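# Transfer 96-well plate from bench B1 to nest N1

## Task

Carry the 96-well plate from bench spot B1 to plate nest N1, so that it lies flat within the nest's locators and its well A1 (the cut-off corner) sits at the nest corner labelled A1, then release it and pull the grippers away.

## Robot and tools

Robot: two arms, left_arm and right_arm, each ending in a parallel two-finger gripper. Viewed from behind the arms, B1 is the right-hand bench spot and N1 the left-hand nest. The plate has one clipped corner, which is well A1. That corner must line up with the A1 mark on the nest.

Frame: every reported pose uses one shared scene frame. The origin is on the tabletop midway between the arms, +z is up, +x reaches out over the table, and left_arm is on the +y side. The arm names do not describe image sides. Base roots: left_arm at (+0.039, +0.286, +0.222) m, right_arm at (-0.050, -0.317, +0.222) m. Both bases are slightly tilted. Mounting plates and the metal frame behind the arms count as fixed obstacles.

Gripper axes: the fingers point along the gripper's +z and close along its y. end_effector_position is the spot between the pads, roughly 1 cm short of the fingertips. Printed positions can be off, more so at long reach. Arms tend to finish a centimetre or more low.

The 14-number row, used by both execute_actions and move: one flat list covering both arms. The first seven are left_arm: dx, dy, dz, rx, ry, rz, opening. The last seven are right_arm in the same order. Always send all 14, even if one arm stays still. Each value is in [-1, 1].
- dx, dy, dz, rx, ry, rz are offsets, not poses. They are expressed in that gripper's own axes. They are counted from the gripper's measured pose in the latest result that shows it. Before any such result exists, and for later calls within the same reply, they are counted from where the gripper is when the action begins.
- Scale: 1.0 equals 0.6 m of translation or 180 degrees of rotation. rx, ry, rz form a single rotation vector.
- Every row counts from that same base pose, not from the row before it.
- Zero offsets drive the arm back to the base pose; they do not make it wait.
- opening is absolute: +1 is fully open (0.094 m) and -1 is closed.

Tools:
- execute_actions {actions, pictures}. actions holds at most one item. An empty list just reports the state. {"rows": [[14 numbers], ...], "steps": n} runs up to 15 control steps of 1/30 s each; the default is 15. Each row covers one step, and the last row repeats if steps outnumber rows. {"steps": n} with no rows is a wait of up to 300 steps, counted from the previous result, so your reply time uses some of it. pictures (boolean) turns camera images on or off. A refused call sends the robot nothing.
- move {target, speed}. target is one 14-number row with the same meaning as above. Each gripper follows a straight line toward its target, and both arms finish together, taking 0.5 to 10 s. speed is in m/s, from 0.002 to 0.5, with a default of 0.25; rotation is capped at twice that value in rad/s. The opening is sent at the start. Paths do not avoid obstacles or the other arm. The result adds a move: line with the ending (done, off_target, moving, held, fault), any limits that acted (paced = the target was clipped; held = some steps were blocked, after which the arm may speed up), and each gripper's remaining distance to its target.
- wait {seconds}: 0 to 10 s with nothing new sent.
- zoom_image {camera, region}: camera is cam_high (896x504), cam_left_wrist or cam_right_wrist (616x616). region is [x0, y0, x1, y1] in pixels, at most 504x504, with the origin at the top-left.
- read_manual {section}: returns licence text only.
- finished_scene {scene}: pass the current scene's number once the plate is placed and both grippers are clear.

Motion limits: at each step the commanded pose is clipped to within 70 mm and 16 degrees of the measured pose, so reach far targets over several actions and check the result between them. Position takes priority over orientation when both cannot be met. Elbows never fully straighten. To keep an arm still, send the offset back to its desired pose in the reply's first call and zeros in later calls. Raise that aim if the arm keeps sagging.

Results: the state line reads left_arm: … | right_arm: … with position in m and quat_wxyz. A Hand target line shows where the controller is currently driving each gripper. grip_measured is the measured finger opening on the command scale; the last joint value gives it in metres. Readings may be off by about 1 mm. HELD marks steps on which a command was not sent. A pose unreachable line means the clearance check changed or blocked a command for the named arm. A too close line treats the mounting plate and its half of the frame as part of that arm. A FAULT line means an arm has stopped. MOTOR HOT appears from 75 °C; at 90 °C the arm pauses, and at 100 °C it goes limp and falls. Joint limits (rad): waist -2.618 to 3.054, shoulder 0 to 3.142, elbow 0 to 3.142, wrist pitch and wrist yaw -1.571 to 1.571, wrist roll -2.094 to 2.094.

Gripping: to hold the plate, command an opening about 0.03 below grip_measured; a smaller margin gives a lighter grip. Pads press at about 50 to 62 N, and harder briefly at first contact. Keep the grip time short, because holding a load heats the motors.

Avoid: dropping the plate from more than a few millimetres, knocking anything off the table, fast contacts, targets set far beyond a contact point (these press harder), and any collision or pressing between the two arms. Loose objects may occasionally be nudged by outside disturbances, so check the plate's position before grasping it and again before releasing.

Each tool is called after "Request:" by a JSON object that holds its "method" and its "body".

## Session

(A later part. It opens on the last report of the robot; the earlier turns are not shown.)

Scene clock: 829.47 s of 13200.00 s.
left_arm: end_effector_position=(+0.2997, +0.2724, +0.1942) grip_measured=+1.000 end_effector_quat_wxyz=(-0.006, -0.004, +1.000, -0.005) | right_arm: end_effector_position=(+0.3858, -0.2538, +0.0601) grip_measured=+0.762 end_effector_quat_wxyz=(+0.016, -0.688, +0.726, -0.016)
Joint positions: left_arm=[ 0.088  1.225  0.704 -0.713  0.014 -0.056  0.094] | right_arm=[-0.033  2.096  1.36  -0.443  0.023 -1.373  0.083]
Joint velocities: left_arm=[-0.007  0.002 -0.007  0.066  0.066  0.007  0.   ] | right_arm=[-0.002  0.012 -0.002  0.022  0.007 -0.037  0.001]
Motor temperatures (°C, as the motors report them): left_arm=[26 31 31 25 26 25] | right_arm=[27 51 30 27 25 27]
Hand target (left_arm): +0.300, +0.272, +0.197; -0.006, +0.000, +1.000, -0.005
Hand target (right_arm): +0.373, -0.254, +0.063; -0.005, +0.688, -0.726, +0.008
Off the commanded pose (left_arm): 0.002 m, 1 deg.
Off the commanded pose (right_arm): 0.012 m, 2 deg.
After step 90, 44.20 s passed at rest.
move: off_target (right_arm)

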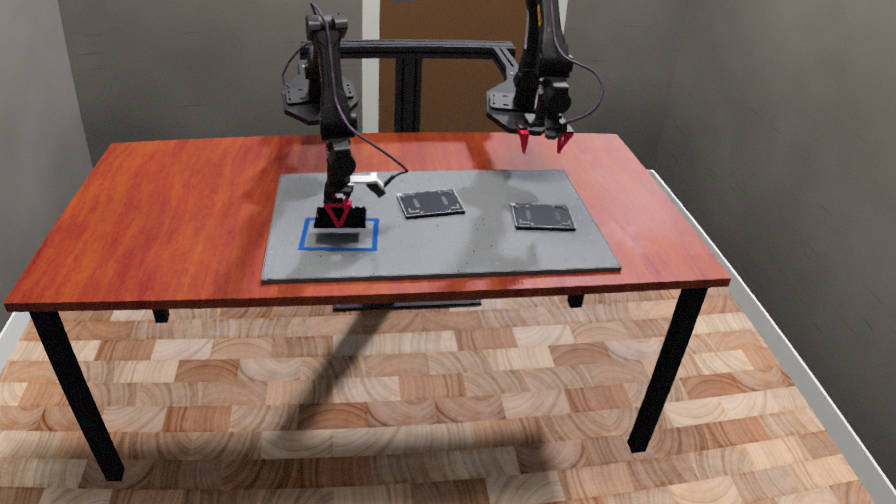

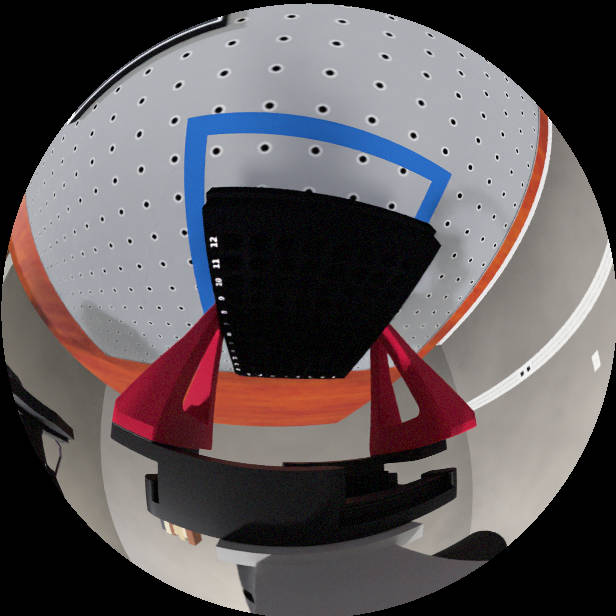

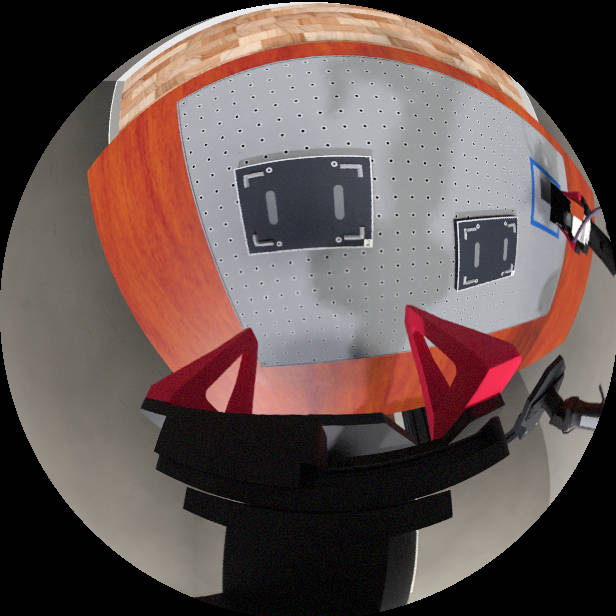

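Request:
{"method": "move", "body": {"target": [0, 0, -0.004, 0, 0, 0.495, 1, -0.2996, -0.0164, -0.004, -0.0144, 0.0004, 0, 0.72], "speed": 0.25}}

Scene clock: 853.73 s of 13200.00 s.
left_arm: end_effector_position=(+0.2996, +0.2727, +0.1942) grip_measured=+1.000 end_effector_quat_wxyz=(-0.002, +0.695, +0.719, -0.007) | right_arm: end_effector_position=(+0.4061, -0.0833, +0.0619) grip_measured=+0.762 end_effector_quat_wxyz=(-0.003, -0.690, +0.724, -0.004)
Joint positions: left_arm=[ 0.088  1.225  0.704 -0.714  0.012  1.489  0.094] | right_arm=[ 0.321  2.386  1.933 -0.798  0.143 -1.043  0.083]
Joint velocities: left_arm=[-0.007 -0.012 -0.012 -0.066  0.022  0.007  0.   ] | right_arm=[-0.022 -0.022  0.007 -0.095  0.007  0.007 -0.001]
Motor temperatures (°C, as the motors report them): left_arm=[26 31 31 25 26 25] | right_arm=[27 52 31 26 25 27]
Hand target (left_arm): +0.300, +0.272, +0.197; -0.001, +0.698, +0.716, -0.008
Hand target (right_arm): +0.407, -0.078, +0.063; +0.003, +0.689, -0.724, +0.005
Off the commanded pose (left_arm): 0.002 m, 1 deg.
Off the commanded pose (right_arm): 0.009 m, 1 deg.
After step 90, 17.57 s passed at rest.
move: done

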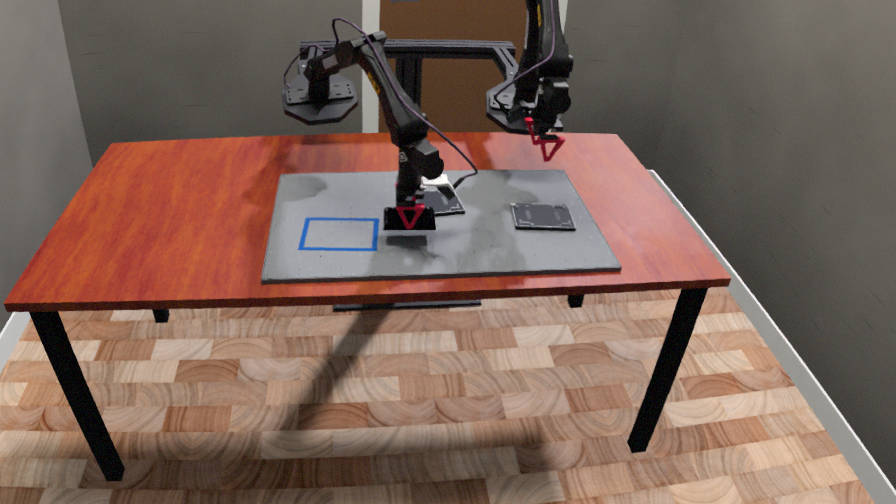

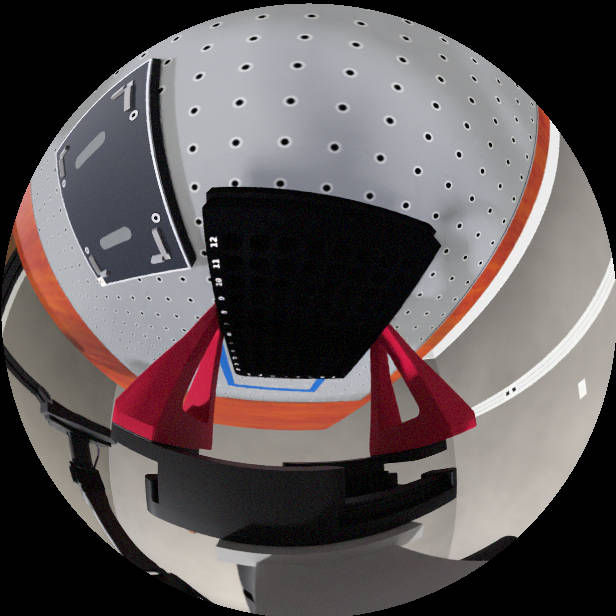

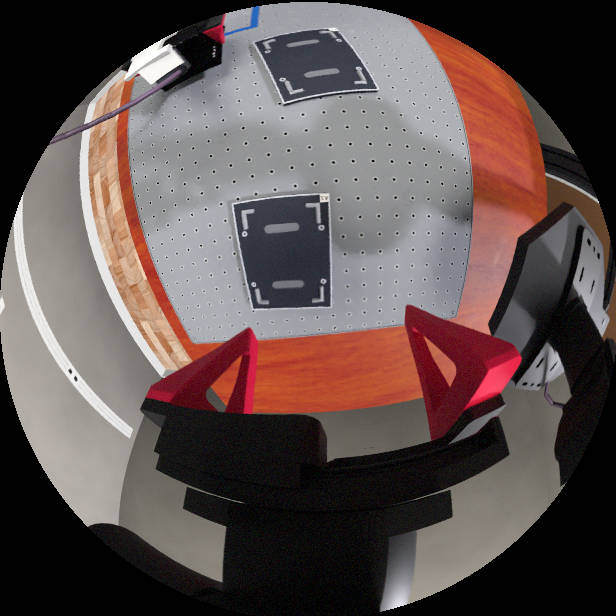

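Request:
{"method": "move", "body": {"target": [0, 0, -0.004, 0, 0, 0, 1, -0.0294, 0.0015, 0.063, 0.003, 0, 0, 0.72], "speed": 0.08}}

Scene clock: 897.30 s of 13200.00 s.
left_arm: end_effector_position=(+0.2996, +0.2727, +0.1942) grip_measured=+1.000 end_effector_quat_wxyz=(-0.002, +0.696, +0.718, -0.007) | right_arm: end_effector_position=(+0.4015, -0.0763, +0.0232) grip_measured=+0.762 end_effector_quat_wxyz=(-0.012, -0.690, +0.724, -0.005)
Joint positions: left_arm=[ 0.088  1.225  0.704 -0.714  0.012  1.492  0.094] | right_arm=[ 0.329  2.499  1.989 -0.76   0.151 -1.034  0.083]
Joint velocities: left_arm=[-0.007  0.007  0.007  0.022  0.066 -0.022  0.   ] | right_arm=[ 0.022  0.007  0.012 -0.066  0.022 -0.037 -0.   ]
Motor temperatures (°C, as the motors report them): left_arm=[26 31 31 25 26 25] | right_arm=[27 53 33 26 25 27]
Hand target (left_arm): +0.300, +0.273, +0.197; -0.002, +0.695, +0.719, -0.007
Hand target (right_arm): +0.407, -0.066, +0.024; -0.000, +0.690, -0.724, +0.008
Off the commanded pose (left_arm): 0.002 m, 0 deg.
Off the commanded pose (right_arm): 0.011 m, 1 deg.
After step 90, 39.57 s passed at rest.
move: off_target (right_arm)

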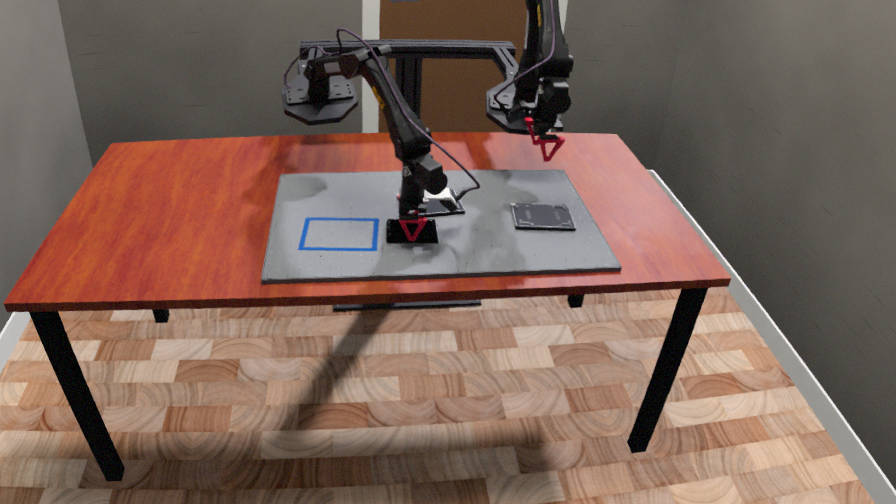

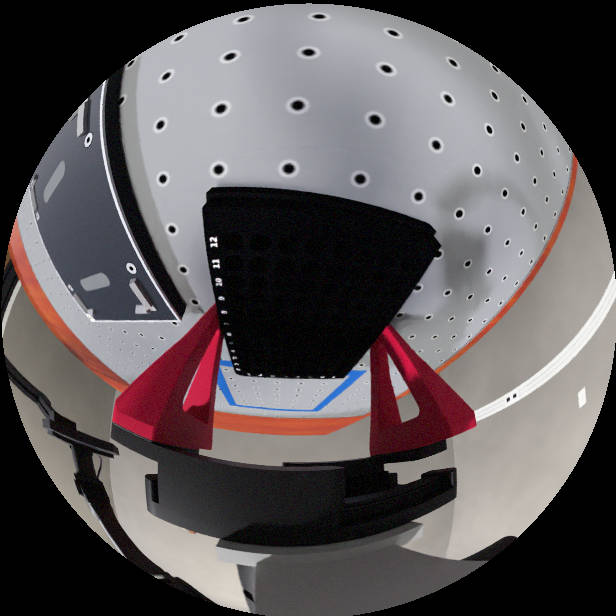

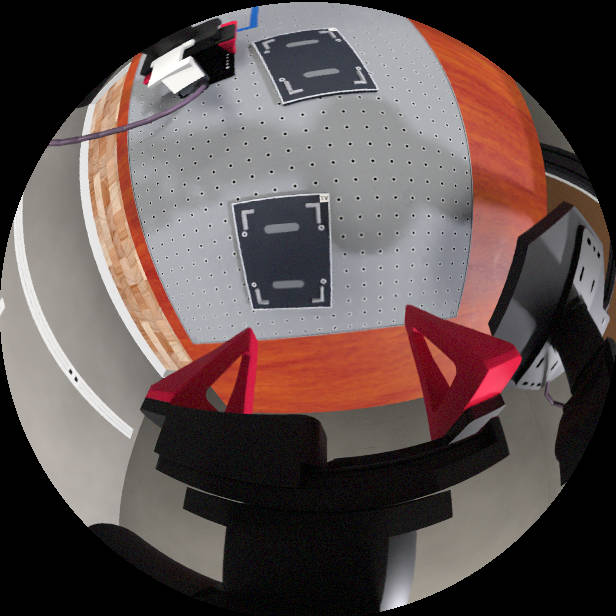

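Request:
{"method": "execute_actions", "body": {"actions": [{"rows": [[0,0,-0.004,0,0,0,1, 0,0,0.006,0,0,0,0.72],[0,0,-0.004,0,0,0,1, 0,0,0.009,0,0,0,0.72],[0,0,-0.004,0,0,0,1, 0,0,0.012,0,0,0,0.72],[0,0,-0.004,0,0,0,1, 0,0,0.015,0,0,0,0.72],[0,0,-0.004,0,0,0,1, 0,0,0.018,0,0,0,0.72]], "steps": 15}], "pictures": false}}

Scene clock: 914.53 s of 13200.00 s.
left_arm: end_effector_position=(+0.2996, +0.2727, +0.1942) grip_measured=+1.000 end_effector_quat_wxyz=(-0.002, +0.696, +0.718, -0.007) | right_arm: end_effector_position=(+0.4022, -0.0755, +0.0194) grip_measured=+0.762 end_effector_quat_wxyz=(-0.009, -0.690, +0.724, -0.006)
Joint positions: left_arm=[ 0.088  1.225  0.704 -0.714  0.012  1.492  0.094] | right_arm=[ 0.329  2.507  1.989 -0.746  0.152 -1.034  0.083]
Joint velocities: left_arm=[-0.012 -0.012  0.002  0.007 -0.066 -0.022  0.   ] | right_arm=[-0.002  0.002 -0.007 -0.007 -0.007 -0.066 -0.001]
Motor temperatures (°C, as the motors report them): left_arm=[26 31 31 25 26 25] | right_arm=[27 54 33 26 25 27]
Hand target (left_arm): +0.300, +0.273, +0.197; -0.002, +0.696, +0.718, -0.007
Hand target (right_arm): +0.401, -0.077, +0.012; +0.012, +0.690, -0.724, +0.005
Off the commanded pose (left_arm): 0.002 m, 0 deg.
Off the commanded pose (right_arm): 0.007 m, 0 deg.
Steps of this call (steps 1 to 90: nothing new was sent; then 13.73 s passed at rest; steps 91 to 105: all 15 steps of this action). Readings (end_effector_position):
91: left_arm (+0.2996, +0.2727, +0.1942) | right_arm (+0.4015, -0.0763, +0.0232)
92: left_arm (+0.2996, +0.2727, +0.1942) | right_arm (+0.4015, -0.0763, +0.0232)
94: left_arm (+0.2996, +0.2727, +0.1942) | right_arm (+0.4018, -0.0761, +0.0232)
98: left_arm (+0.2996, +0.2727, +0.1942) | right_arm (+0.4014, -0.0759, +0.0201)
105: the state above

Request:
{"method": "execute_actions", "body": {"actions": [{"rows": [[0,0,-0.004,0,0,0,1, 0,0,0,0,0,0,0.76],[0,0,-0.004,0,0,0,1, 0,0,0,0,0,0,0.78],[0,0,-0.004,0,0,0,1, 0,0,0,0,0,0,0.80],[0,0,-0.004,0,0,0,1, 0,0,0,0,0,0,0.84],[0,0,-0.004,0,0,0,1, 0,0,0,0,0,0,0.9],[0,0,-0.004,0,0,0,1, 0,0,0,0,0,0,1]], "steps": 15}]}}

Scene clock: 922.80 s of 13200.00 s.
left_arm: end_effector_position=(+0.2996, +0.2727, +0.1942) grip_measured=+1.000 end_effector_quat_wxyz=(-0.002, +0.696, +0.718, -0.007) | right_arm: end_effector_position=(+0.4024, -0.0754, +0.0194) grip_measured=+1.000 end_effector_quat_wxyz=(-0.009, -0.690, +0.724, -0.006)
Joint positions: left_arm=[ 0.088  1.225  0.704 -0.714  0.012  1.492  0.094] | right_arm=[ 0.329  2.507  1.989 -0.745  0.152 -1.034  0.094]
Joint velocities: left_arm=[-0.012  0.002 -0.012 -0.007  0.022  0.051  0.   ] | right_arm=[-0.012 -0.007 -0.017 -0.022 -0.051 -0.066  0.   ]
Motor temperatures (°C, as the motors report them): left_arm=[26 31 31 25 26 25] | right_arm=[27 54 33 26 25 27]
Hand target (left_arm): +0.300, +0.273, +0.197; -0.002, +0.696, +0.718, -0.007
Hand target (right_arm): +0.402, -0.075, +0.019; +0.009, +0.690, -0.724, +0.006
Off the commanded pose (left_arm): 0.002 m, 0 deg.
Off the commanded pose (right_arm): 0.000 m, 0 deg.
Steps of this call (steps 1 to 90: nothing new was sent; then 4.77 s passed at rest; steps 91 to 105: all 15 steps of this action). Readings (end_effector_position):
91: left_arm (+0.2996, +0.2727, +0.1942) | right_arm (+0.4023, -0.0754, +0.0194)
92: left_arm (+0.2996, +0.2727, +0.1942) | right_arm (+0.4023, -0.0754, +0.0194)
94: left_arm (+0.2996, +0.2727, +0.1942) | right_arm (+0.4024, -0.0754, +0.0194)
98: left_arm (+0.2996, +0.2727, +0.1942) | right_arm (+0.4024, -0.0754, +0.0194)
105: the state above

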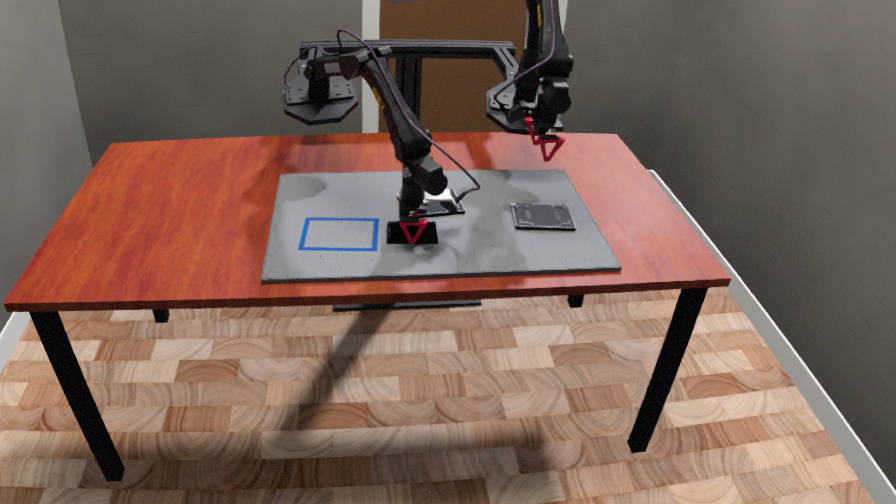

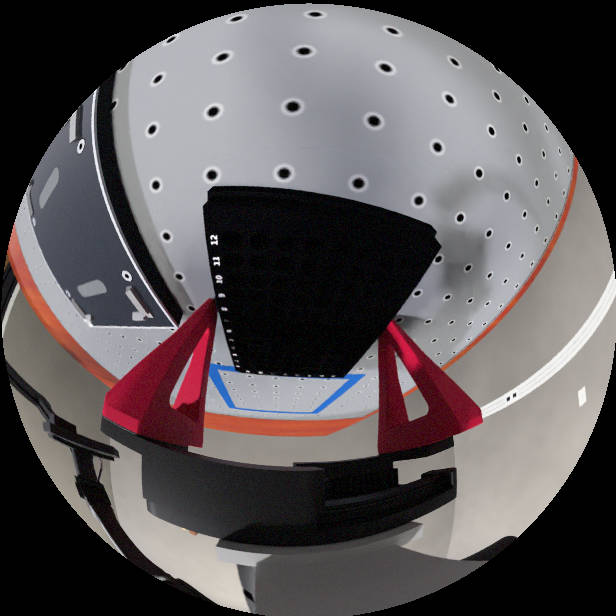

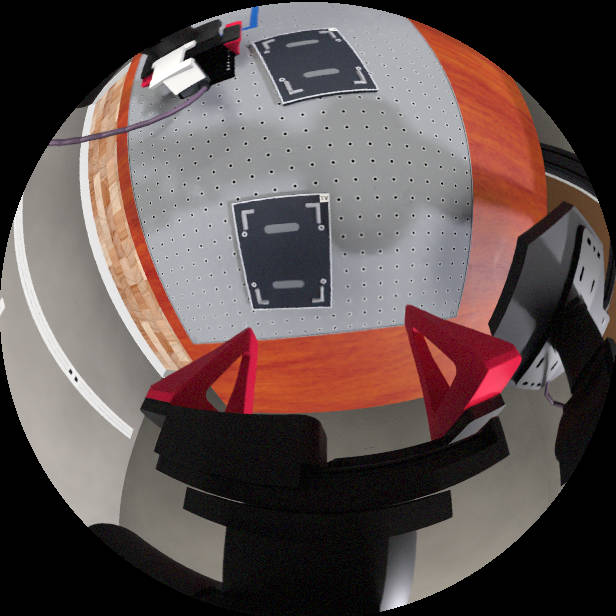

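Request:
{"method": "move", "body": {"target": [0, 0, -0.004, 0, 0, 0, 1, 0, 0, -0.09, 0, 0, 0, 1], "speed": 0.12}}

Scene clock: 963.33 s of 13200.00 s.
left_arm: end_effector_position=(+0.2996, +0.2727, +0.1942) grip_measured=+1.000 end_effector_quat_wxyz=(-0.002, +0.696, +0.718, -0.007) | right_arm: end_effector_position=(+0.4131, -0.0781, +0.0720) grip_measured=+1.000 end_effector_quat_wxyz=(+0.002, -0.686, +0.727, -0.010)
Joint positions: left_arm=[ 0.088  1.225  0.704 -0.714  0.012  1.492  0.094] | right_arm=[ 0.329  2.386  1.976 -0.83   0.153 -1.028  0.094]
Joint velocities: left_arm=[-0.002 -0.007 -0.002 -0.022  0.007 -0.051  0.   ] | right_arm=[-0.007 -0.012 -0.017  0.022  0.007  0.022  0.   ]
Motor temperatures (°C, as the motors report them): left_arm=[26 31 31 25 26 25] | right_arm=[27 57 32 26 25 27]
Hand target (left_arm): +0.300, +0.273, +0.197; -0.002, +0.696, +0.718, -0.007
Hand target (right_arm): +0.402, -0.075, +0.073; +0.009, +0.690, -0.724, +0.006
Off the commanded pose (left_arm): 0.002 m, 0 deg.
Off the commanded pose (right_arm): 0.011 m, 1 deg.
After step 90, 36.47 s passed at rest.
move: off_target (right_arm)

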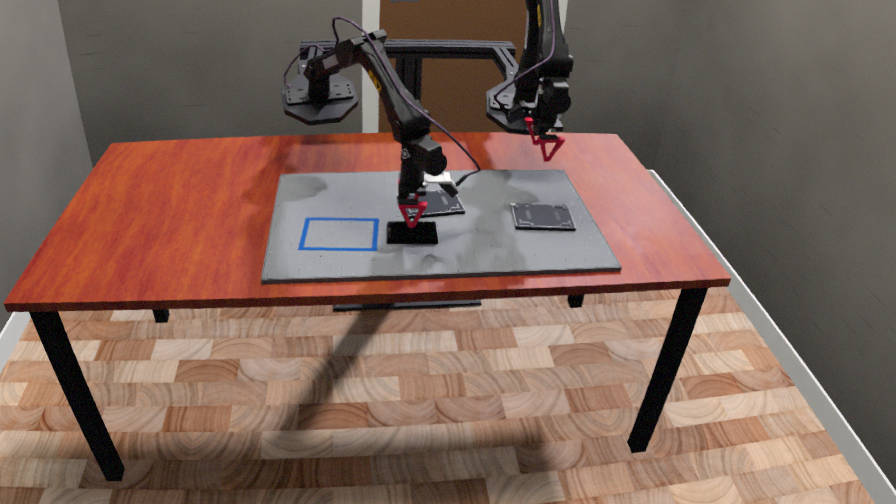

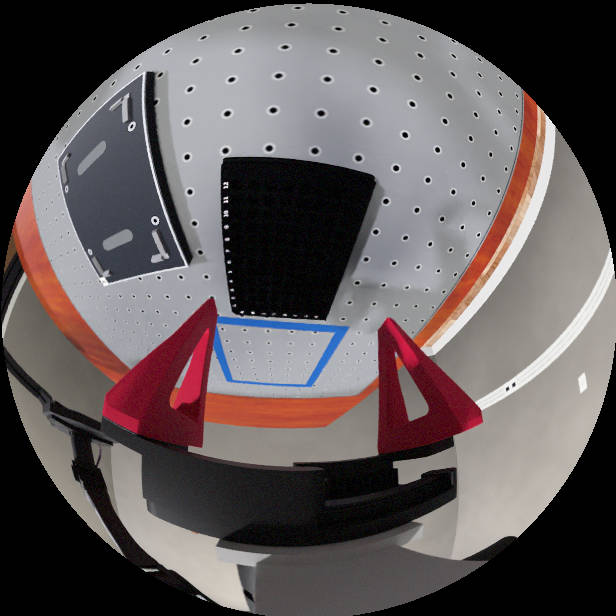

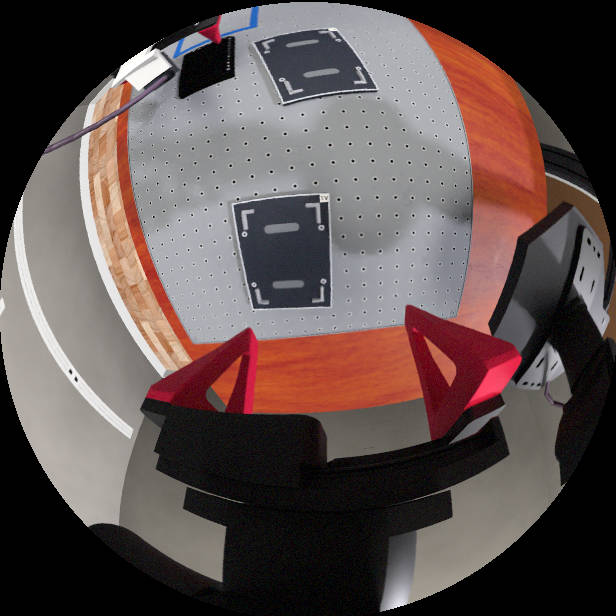

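Request:
{"method": "move", "body": {"target": [-0.5901, 0.1544, 0.1591, -0.004, 0.0024, 0.0253, 1, 0.4893, 0.2898, -0.2132, 0, 0, 0, 1], "speed": 0.22}}

Scene clock: 980.80 s of 13200.00 s.
left_arm: end_effector_position=(+0.3991, -0.0697, +0.0872) grip_measured=+1.000 end_effector_quat_wxyz=(-0.012, +0.725, +0.688, +0.002) | right_arm: end_effector_position=(+0.2246, -0.3562, +0.1926) grip_measured=+1.000 end_effector_quat_wxyz=(+0.011, -0.683, +0.730, -0.013)
Joint positions: left_arm=[-0.701  2.431  1.985 -0.897 -0.246  0.813  0.094] | right_arm=[-0.406  1.271  0.725 -0.661 -0.113 -1.709  0.094]
Joint velocities: left_arm=[ 0.002 -0.012  0.012 -0.037 -0.037 -0.037  0.   ] | right_arm=[ 0.002 -0.022 -0.012 -0.007 -0.051 -0.066  0.   ]
Motor temperatures (°C, as the motors report them): left_arm=[26 32 31 25 26 25] | right_arm=[27 58 31 26 25 27]
Hand target (left_arm): +0.403, -0.078, +0.098; -0.000, +0.725, +0.689, +0.002
Hand target (right_arm): +0.215, -0.354, +0.193; -0.012, +0.682, -0.731, +0.000
Off the commanded pose (left_arm): 0.016 m, 1 deg.
Off the commanded pose (right_arm): 0.009 m, 1 deg.
After step 90, 12.00 s passed at rest.
move: off_target (left_arm)

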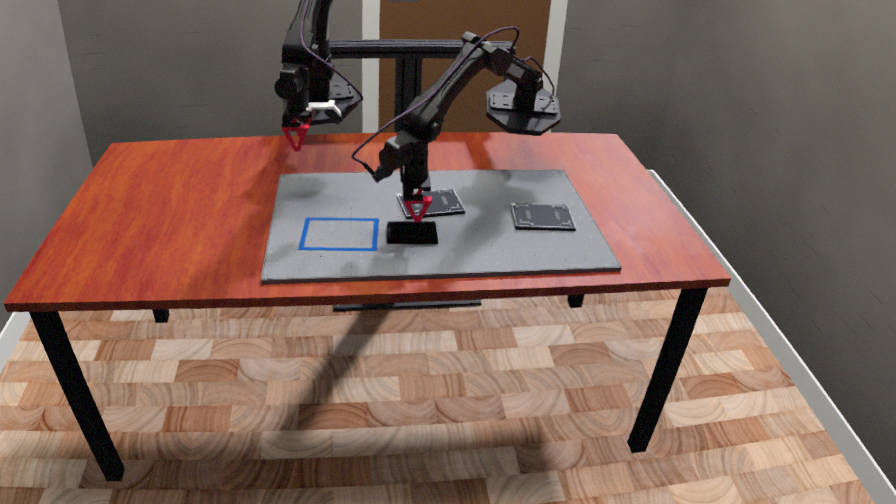

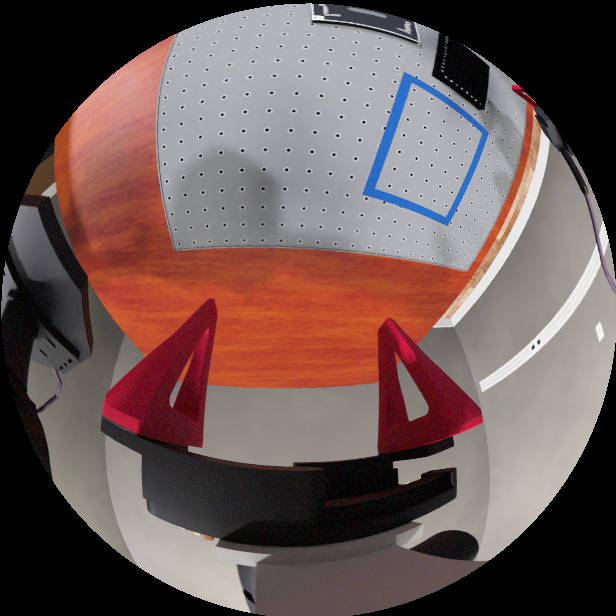

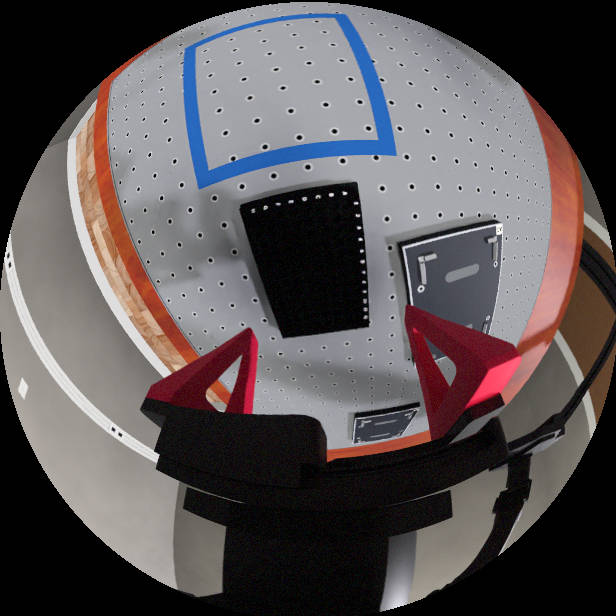

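Request:
{"method": "zoom_image", "body": {"camera": "cam_right_wrist", "region": [200, 150, 460, 400]}}

Request:
{"method": "zoom_image", "body": {"camera": "cam_high", "region": [360, 150, 480, 260]}}

Region (200, 150, 460, 400) of cam_right_wrist's 616x616 image, scaled by 1.938, with more detail than that image has; it fills the top 485 rows of this view, and the rest is white.

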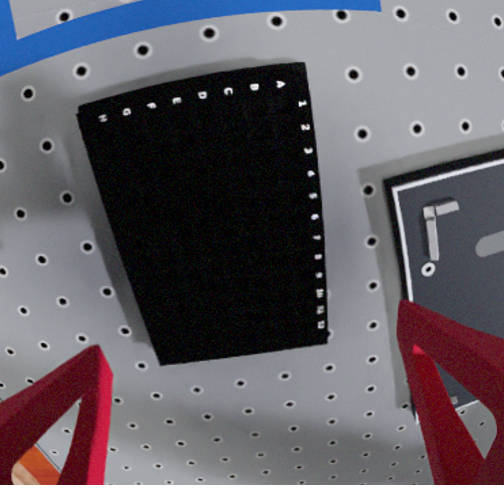

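Region (360, 150, 480, 260) of cam_high's 896x504 image, scaled by 4.200, with more detail than that image has; it fills the top 462 rows of this view, and the rest is white.

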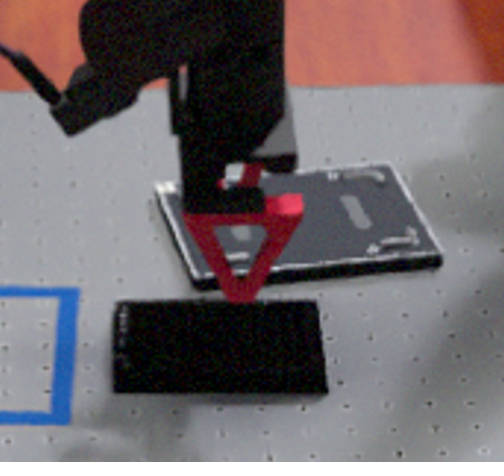

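Request:
{"method": "move", "body": {"target": [-0.0253, 0.0218, 0.0478, -0.0046, -0.0062, 0.008, 1, 0, 0, -0.004, 0, 0, 0, 1], "speed": 0.08}}

Scene clock: 1096.13 s of 13200.00 s.
left_arm: end_effector_position=(+0.3986, -0.0735, +0.0490) grip_measured=+1.000 end_effector_quat_wxyz=(-0.025, +0.735, +0.677, +0.003) | right_arm: end_effector_position=(+0.2245, -0.3559, +0.1926) grip_measured=+1.000 end_effector_quat_wxyz=(+0.011, -0.684, +0.730, -0.012)
Joint positions: left_arm=[-0.689  2.556  2.074 -0.885 -0.246  0.848  0.094] | right_arm=[-0.406  1.271  0.725 -0.661 -0.114 -1.711  0.094]
Joint velocities: left_arm=[ 0.007  0.007  0.002 -0.007  0.007  0.007  0.   ] | right_arm=[ 0.007  0.017 -0.007  0.022  0.007 -0.051  0.   ]
Motor temperatures (°C, as the motors report them): left_arm=[27 45 34 25 26 25] | right_arm=[27 46 31 26 25 27]
Hand target (left_arm): +0.411, -0.084, +0.058; +0.000, +0.734, +0.679, +0.000
Hand target (right_arm): +0.225, -0.356, +0.195; -0.011, +0.683, -0.730, +0.013
Off the commanded pose (left_arm): 0.019 m, 3 deg.
Off the commanded pose (right_arm): 0.002 m, 0 deg.
After step 90, 111.40 s passed at rest.
move: off_target (left_arm)

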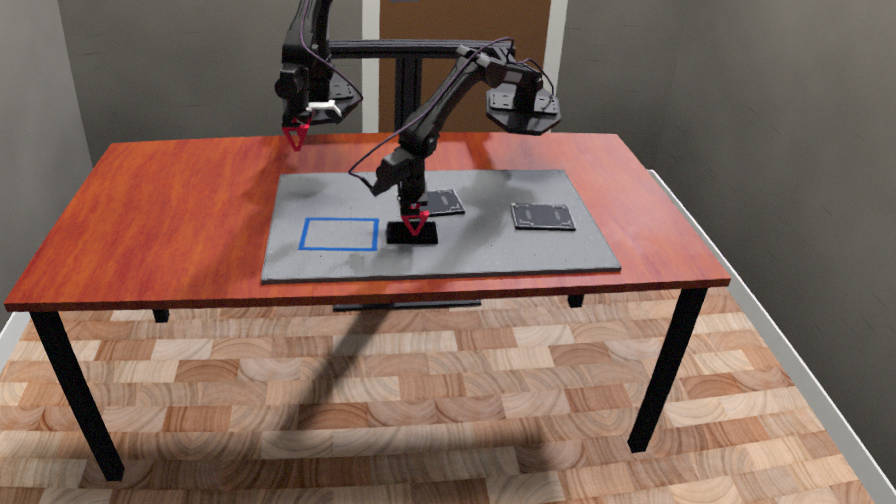

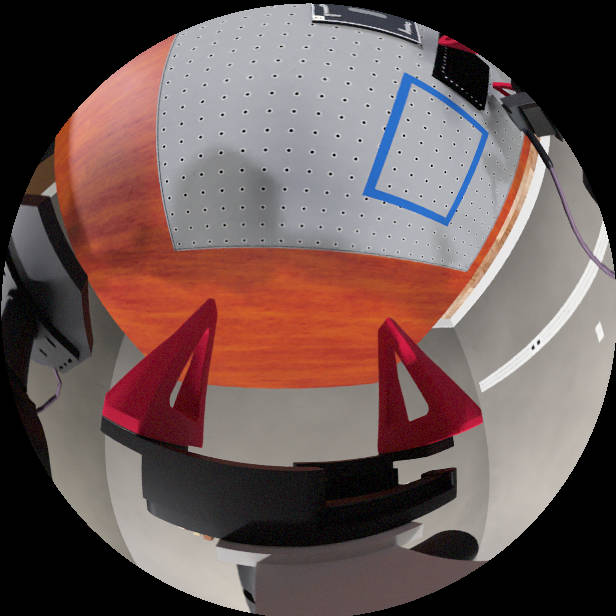

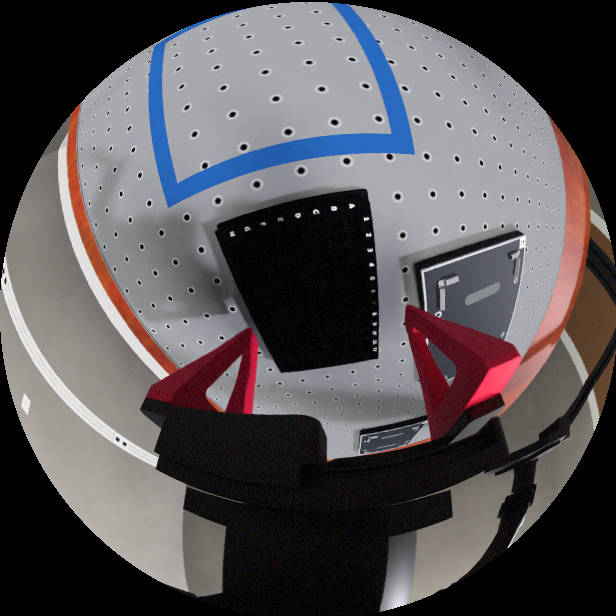

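Request:
{"method": "move", "body": {"target": [-0.0118, 0.0175, -0.0043, -0.019, -0.022, 0, 1, 0, 0, -0.004, 0, 0, 0, 1], "speed": 0.06}}

Scene clock: 1115.20 s of 13200.00 s.
left_arm: end_effector_position=(+0.4014, -0.0751, +0.0379) grip_measured=+1.000 end_effector_quat_wxyz=(+0.001, +0.736, +0.677, +0.005) | right_arm: end_effector_position=(+0.2245, -0.3559, +0.1926) grip_measured=+1.000 end_effector_quat_wxyz=(+0.011, -0.684, +0.730, -0.012)
Joint positions: left_arm=[-0.683  2.54   1.993 -0.765 -0.247  0.869  0.094] | right_arm=[-0.406  1.271  0.725 -0.661 -0.114 -1.711  0.094]
Joint velocities: left_arm=[-0.007 -0.002 -0.022  0.081  0.022 -0.051  0.   ] | right_arm=[-0.007  0.007 -0.027 -0.007  0.007 -0.037  0.   ]
Motor temperatures (°C, as the motors report them): left_arm=[27 47 34 25 26 25] | right_arm=[27 45 32 26 25 27]
Hand target (left_arm): +0.408, -0.081, +0.051; +0.020, +0.735, +0.677, -0.002
Hand target (right_arm): +0.224, -0.356, +0.195; -0.011, +0.684, -0.730, +0.012
Off the commanded pose (left_arm): 0.016 m, 2 deg.
Off the commanded pose (right_arm): 0.002 m, 0 deg.
After step 90, 14.87 s passed at rest.
move: off_target (left_arm)

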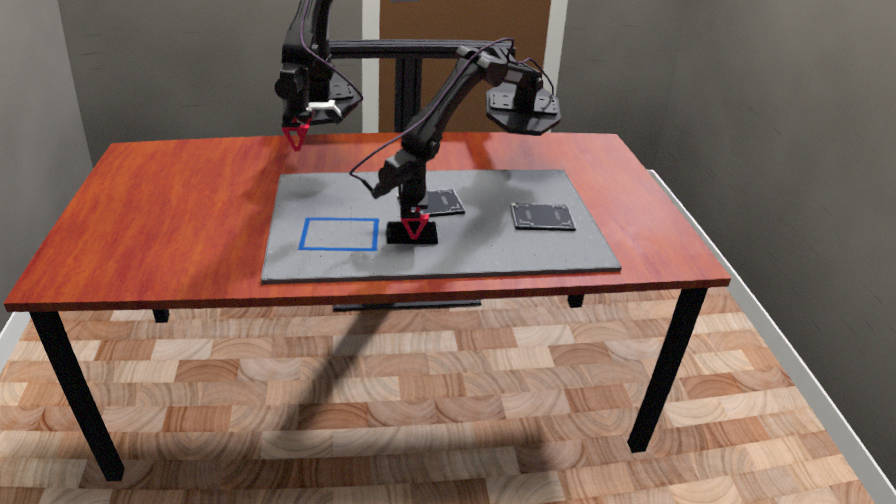

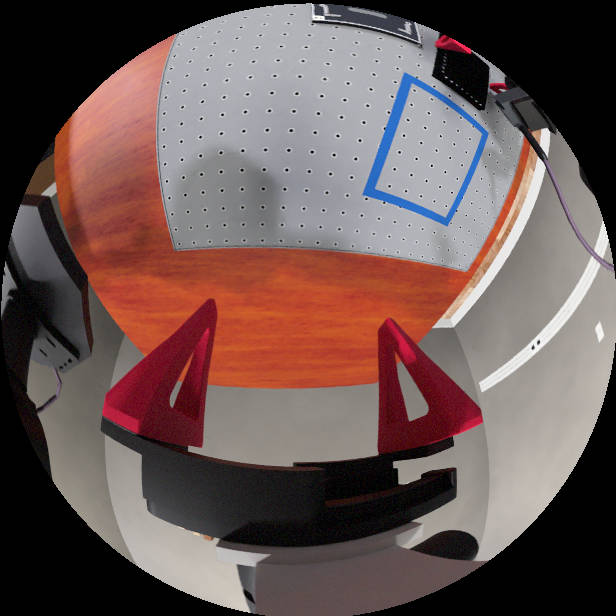

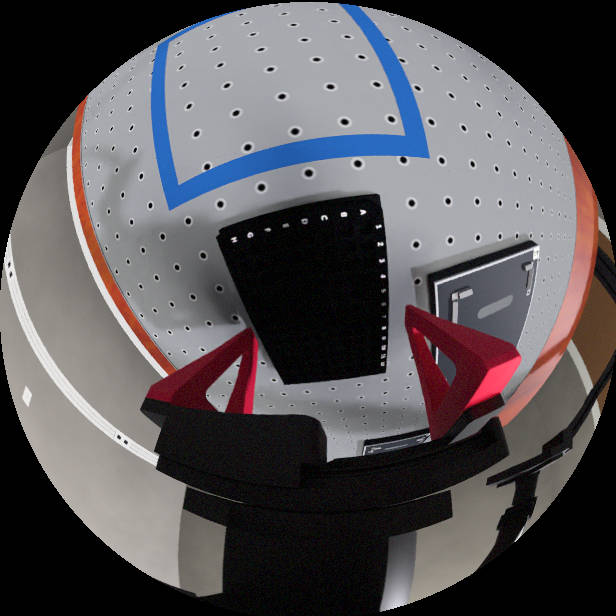

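Request:
{"method": "zoom_image", "body": {"camera": "cam_right_wrist", "region": [200, 170, 460, 410]}}

Region (200, 170, 460, 410) of cam_right_wrist's 616x616 image, scaled by 1.938, with more detail than that image has; it fills the top 465 rows of this view, and the rest is white.

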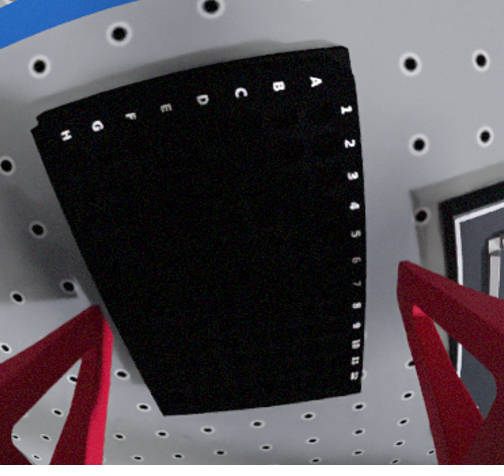

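Request:
{"method": "execute_actions", "body": {"actions": [{"rows": [[-0.008,0.012,-0.022,0,0,0,1, 0,0,-0.004,0,0,0,1],[-0.008,0.015,-0.023,0,0,0,1, 0,0,-0.004,0,0,0,1],[-0.008,0.018,-0.024,0,0,0,1, 0,0,-0.004,0,0,0,1],[-0.008,0.022,-0.025,0,0,0,1, 0,0,-0.004,0,0,0,1]], "steps": 15}]}}

Scene clock: 1155.63 s of 13200.00 s.
left_arm: end_effector_position=(+0.4079, -0.0786, +0.0467) grip_measured=+1.000 end_effector_quat_wxyz=(-0.003, +0.737, +0.676, +0.005) | right_arm: end_effector_position=(+0.2245, -0.3559, +0.1926) grip_measured=+1.000 end_effector_quat_wxyz=(+0.011, -0.684, +0.730, -0.012)
Joint positions: left_arm=[-0.683  2.556  2.07  -0.834 -0.247  0.869  0.094] | right_arm=[-0.406  1.271  0.725 -0.661 -0.114 -1.711  0.094]
Joint velocities: left_arm=[-0.002  0.002 -0.012 -0.022 -0.051 -0.007  0.   ] | right_arm=[ 0.007  0.002 -0.012 -0.007  0.081  0.007  0.   ]
Motor temperatures (°C, as the motors report them): left_arm=[27 53 32 25 26 25] | right_arm=[27 44 32 26 25 27]
Hand target (left_arm): +0.414, -0.081, +0.053; +0.001, +0.736, +0.677, +0.005
Hand target (right_arm): +0.224, -0.356, +0.195; -0.011, +0.684, -0.730, +0.012
Off the commanded pose (left_arm): 0.009 m, 1 deg.
Off the commanded pose (right_arm): 0.002 m, 0 deg.
Steps of this call (steps 1 to 90: nothing new was sent; then 36.93 s passed at rest; steps 91 to 105: all 15 steps of this action). Readings (end_effector_position):
91: left_arm (+0.4017, -0.0752, +0.0384) | right_arm (+0.2245, -0.3559, +0.1926)
92: left_arm (+0.4017, -0.0751, +0.0390) | right_arm (+0.2245, -0.3559, +0.1926)
94: left_arm (+0.4040, -0.0766, +0.0408) | right_arm (+0.2245, -0.3559, +0.1926)
98: left_arm (+0.4087, -0.0799, +0.0453) | right_arm (+0.2245, -0.3559, +0.1926)
105: the state above

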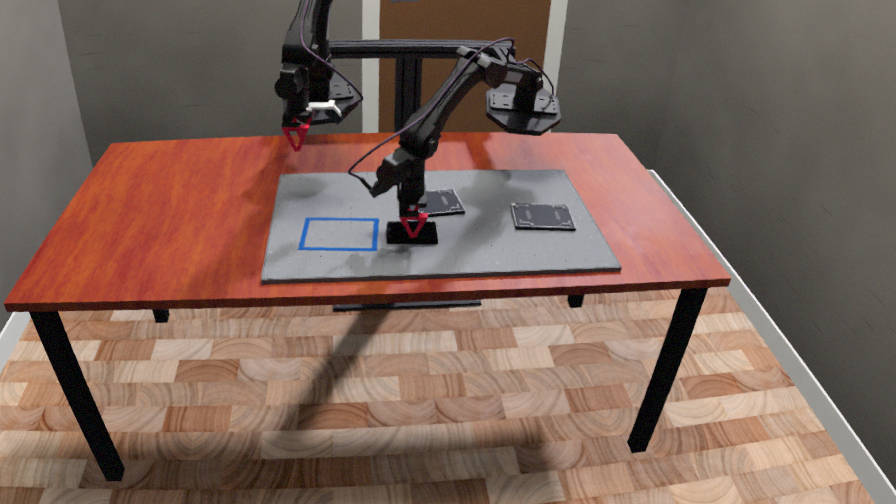

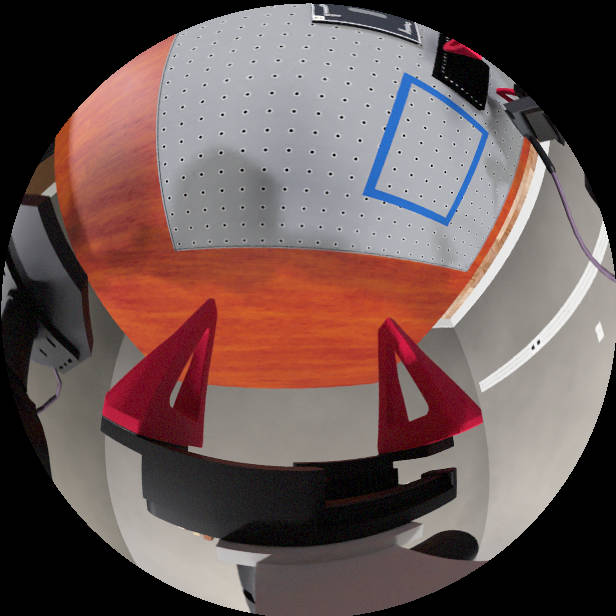

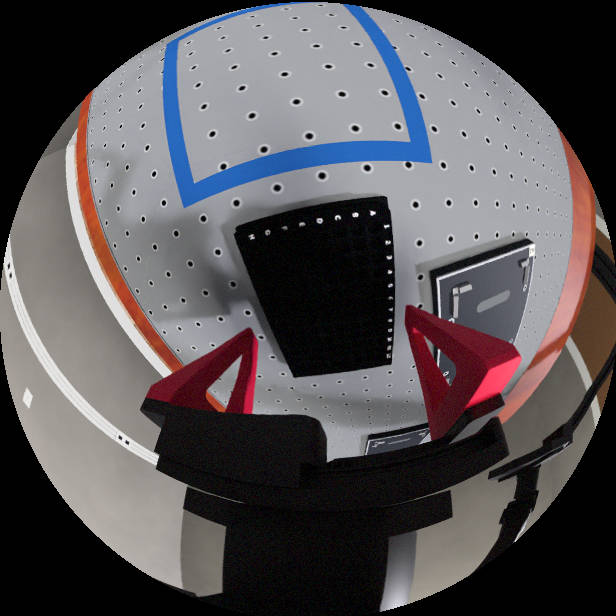

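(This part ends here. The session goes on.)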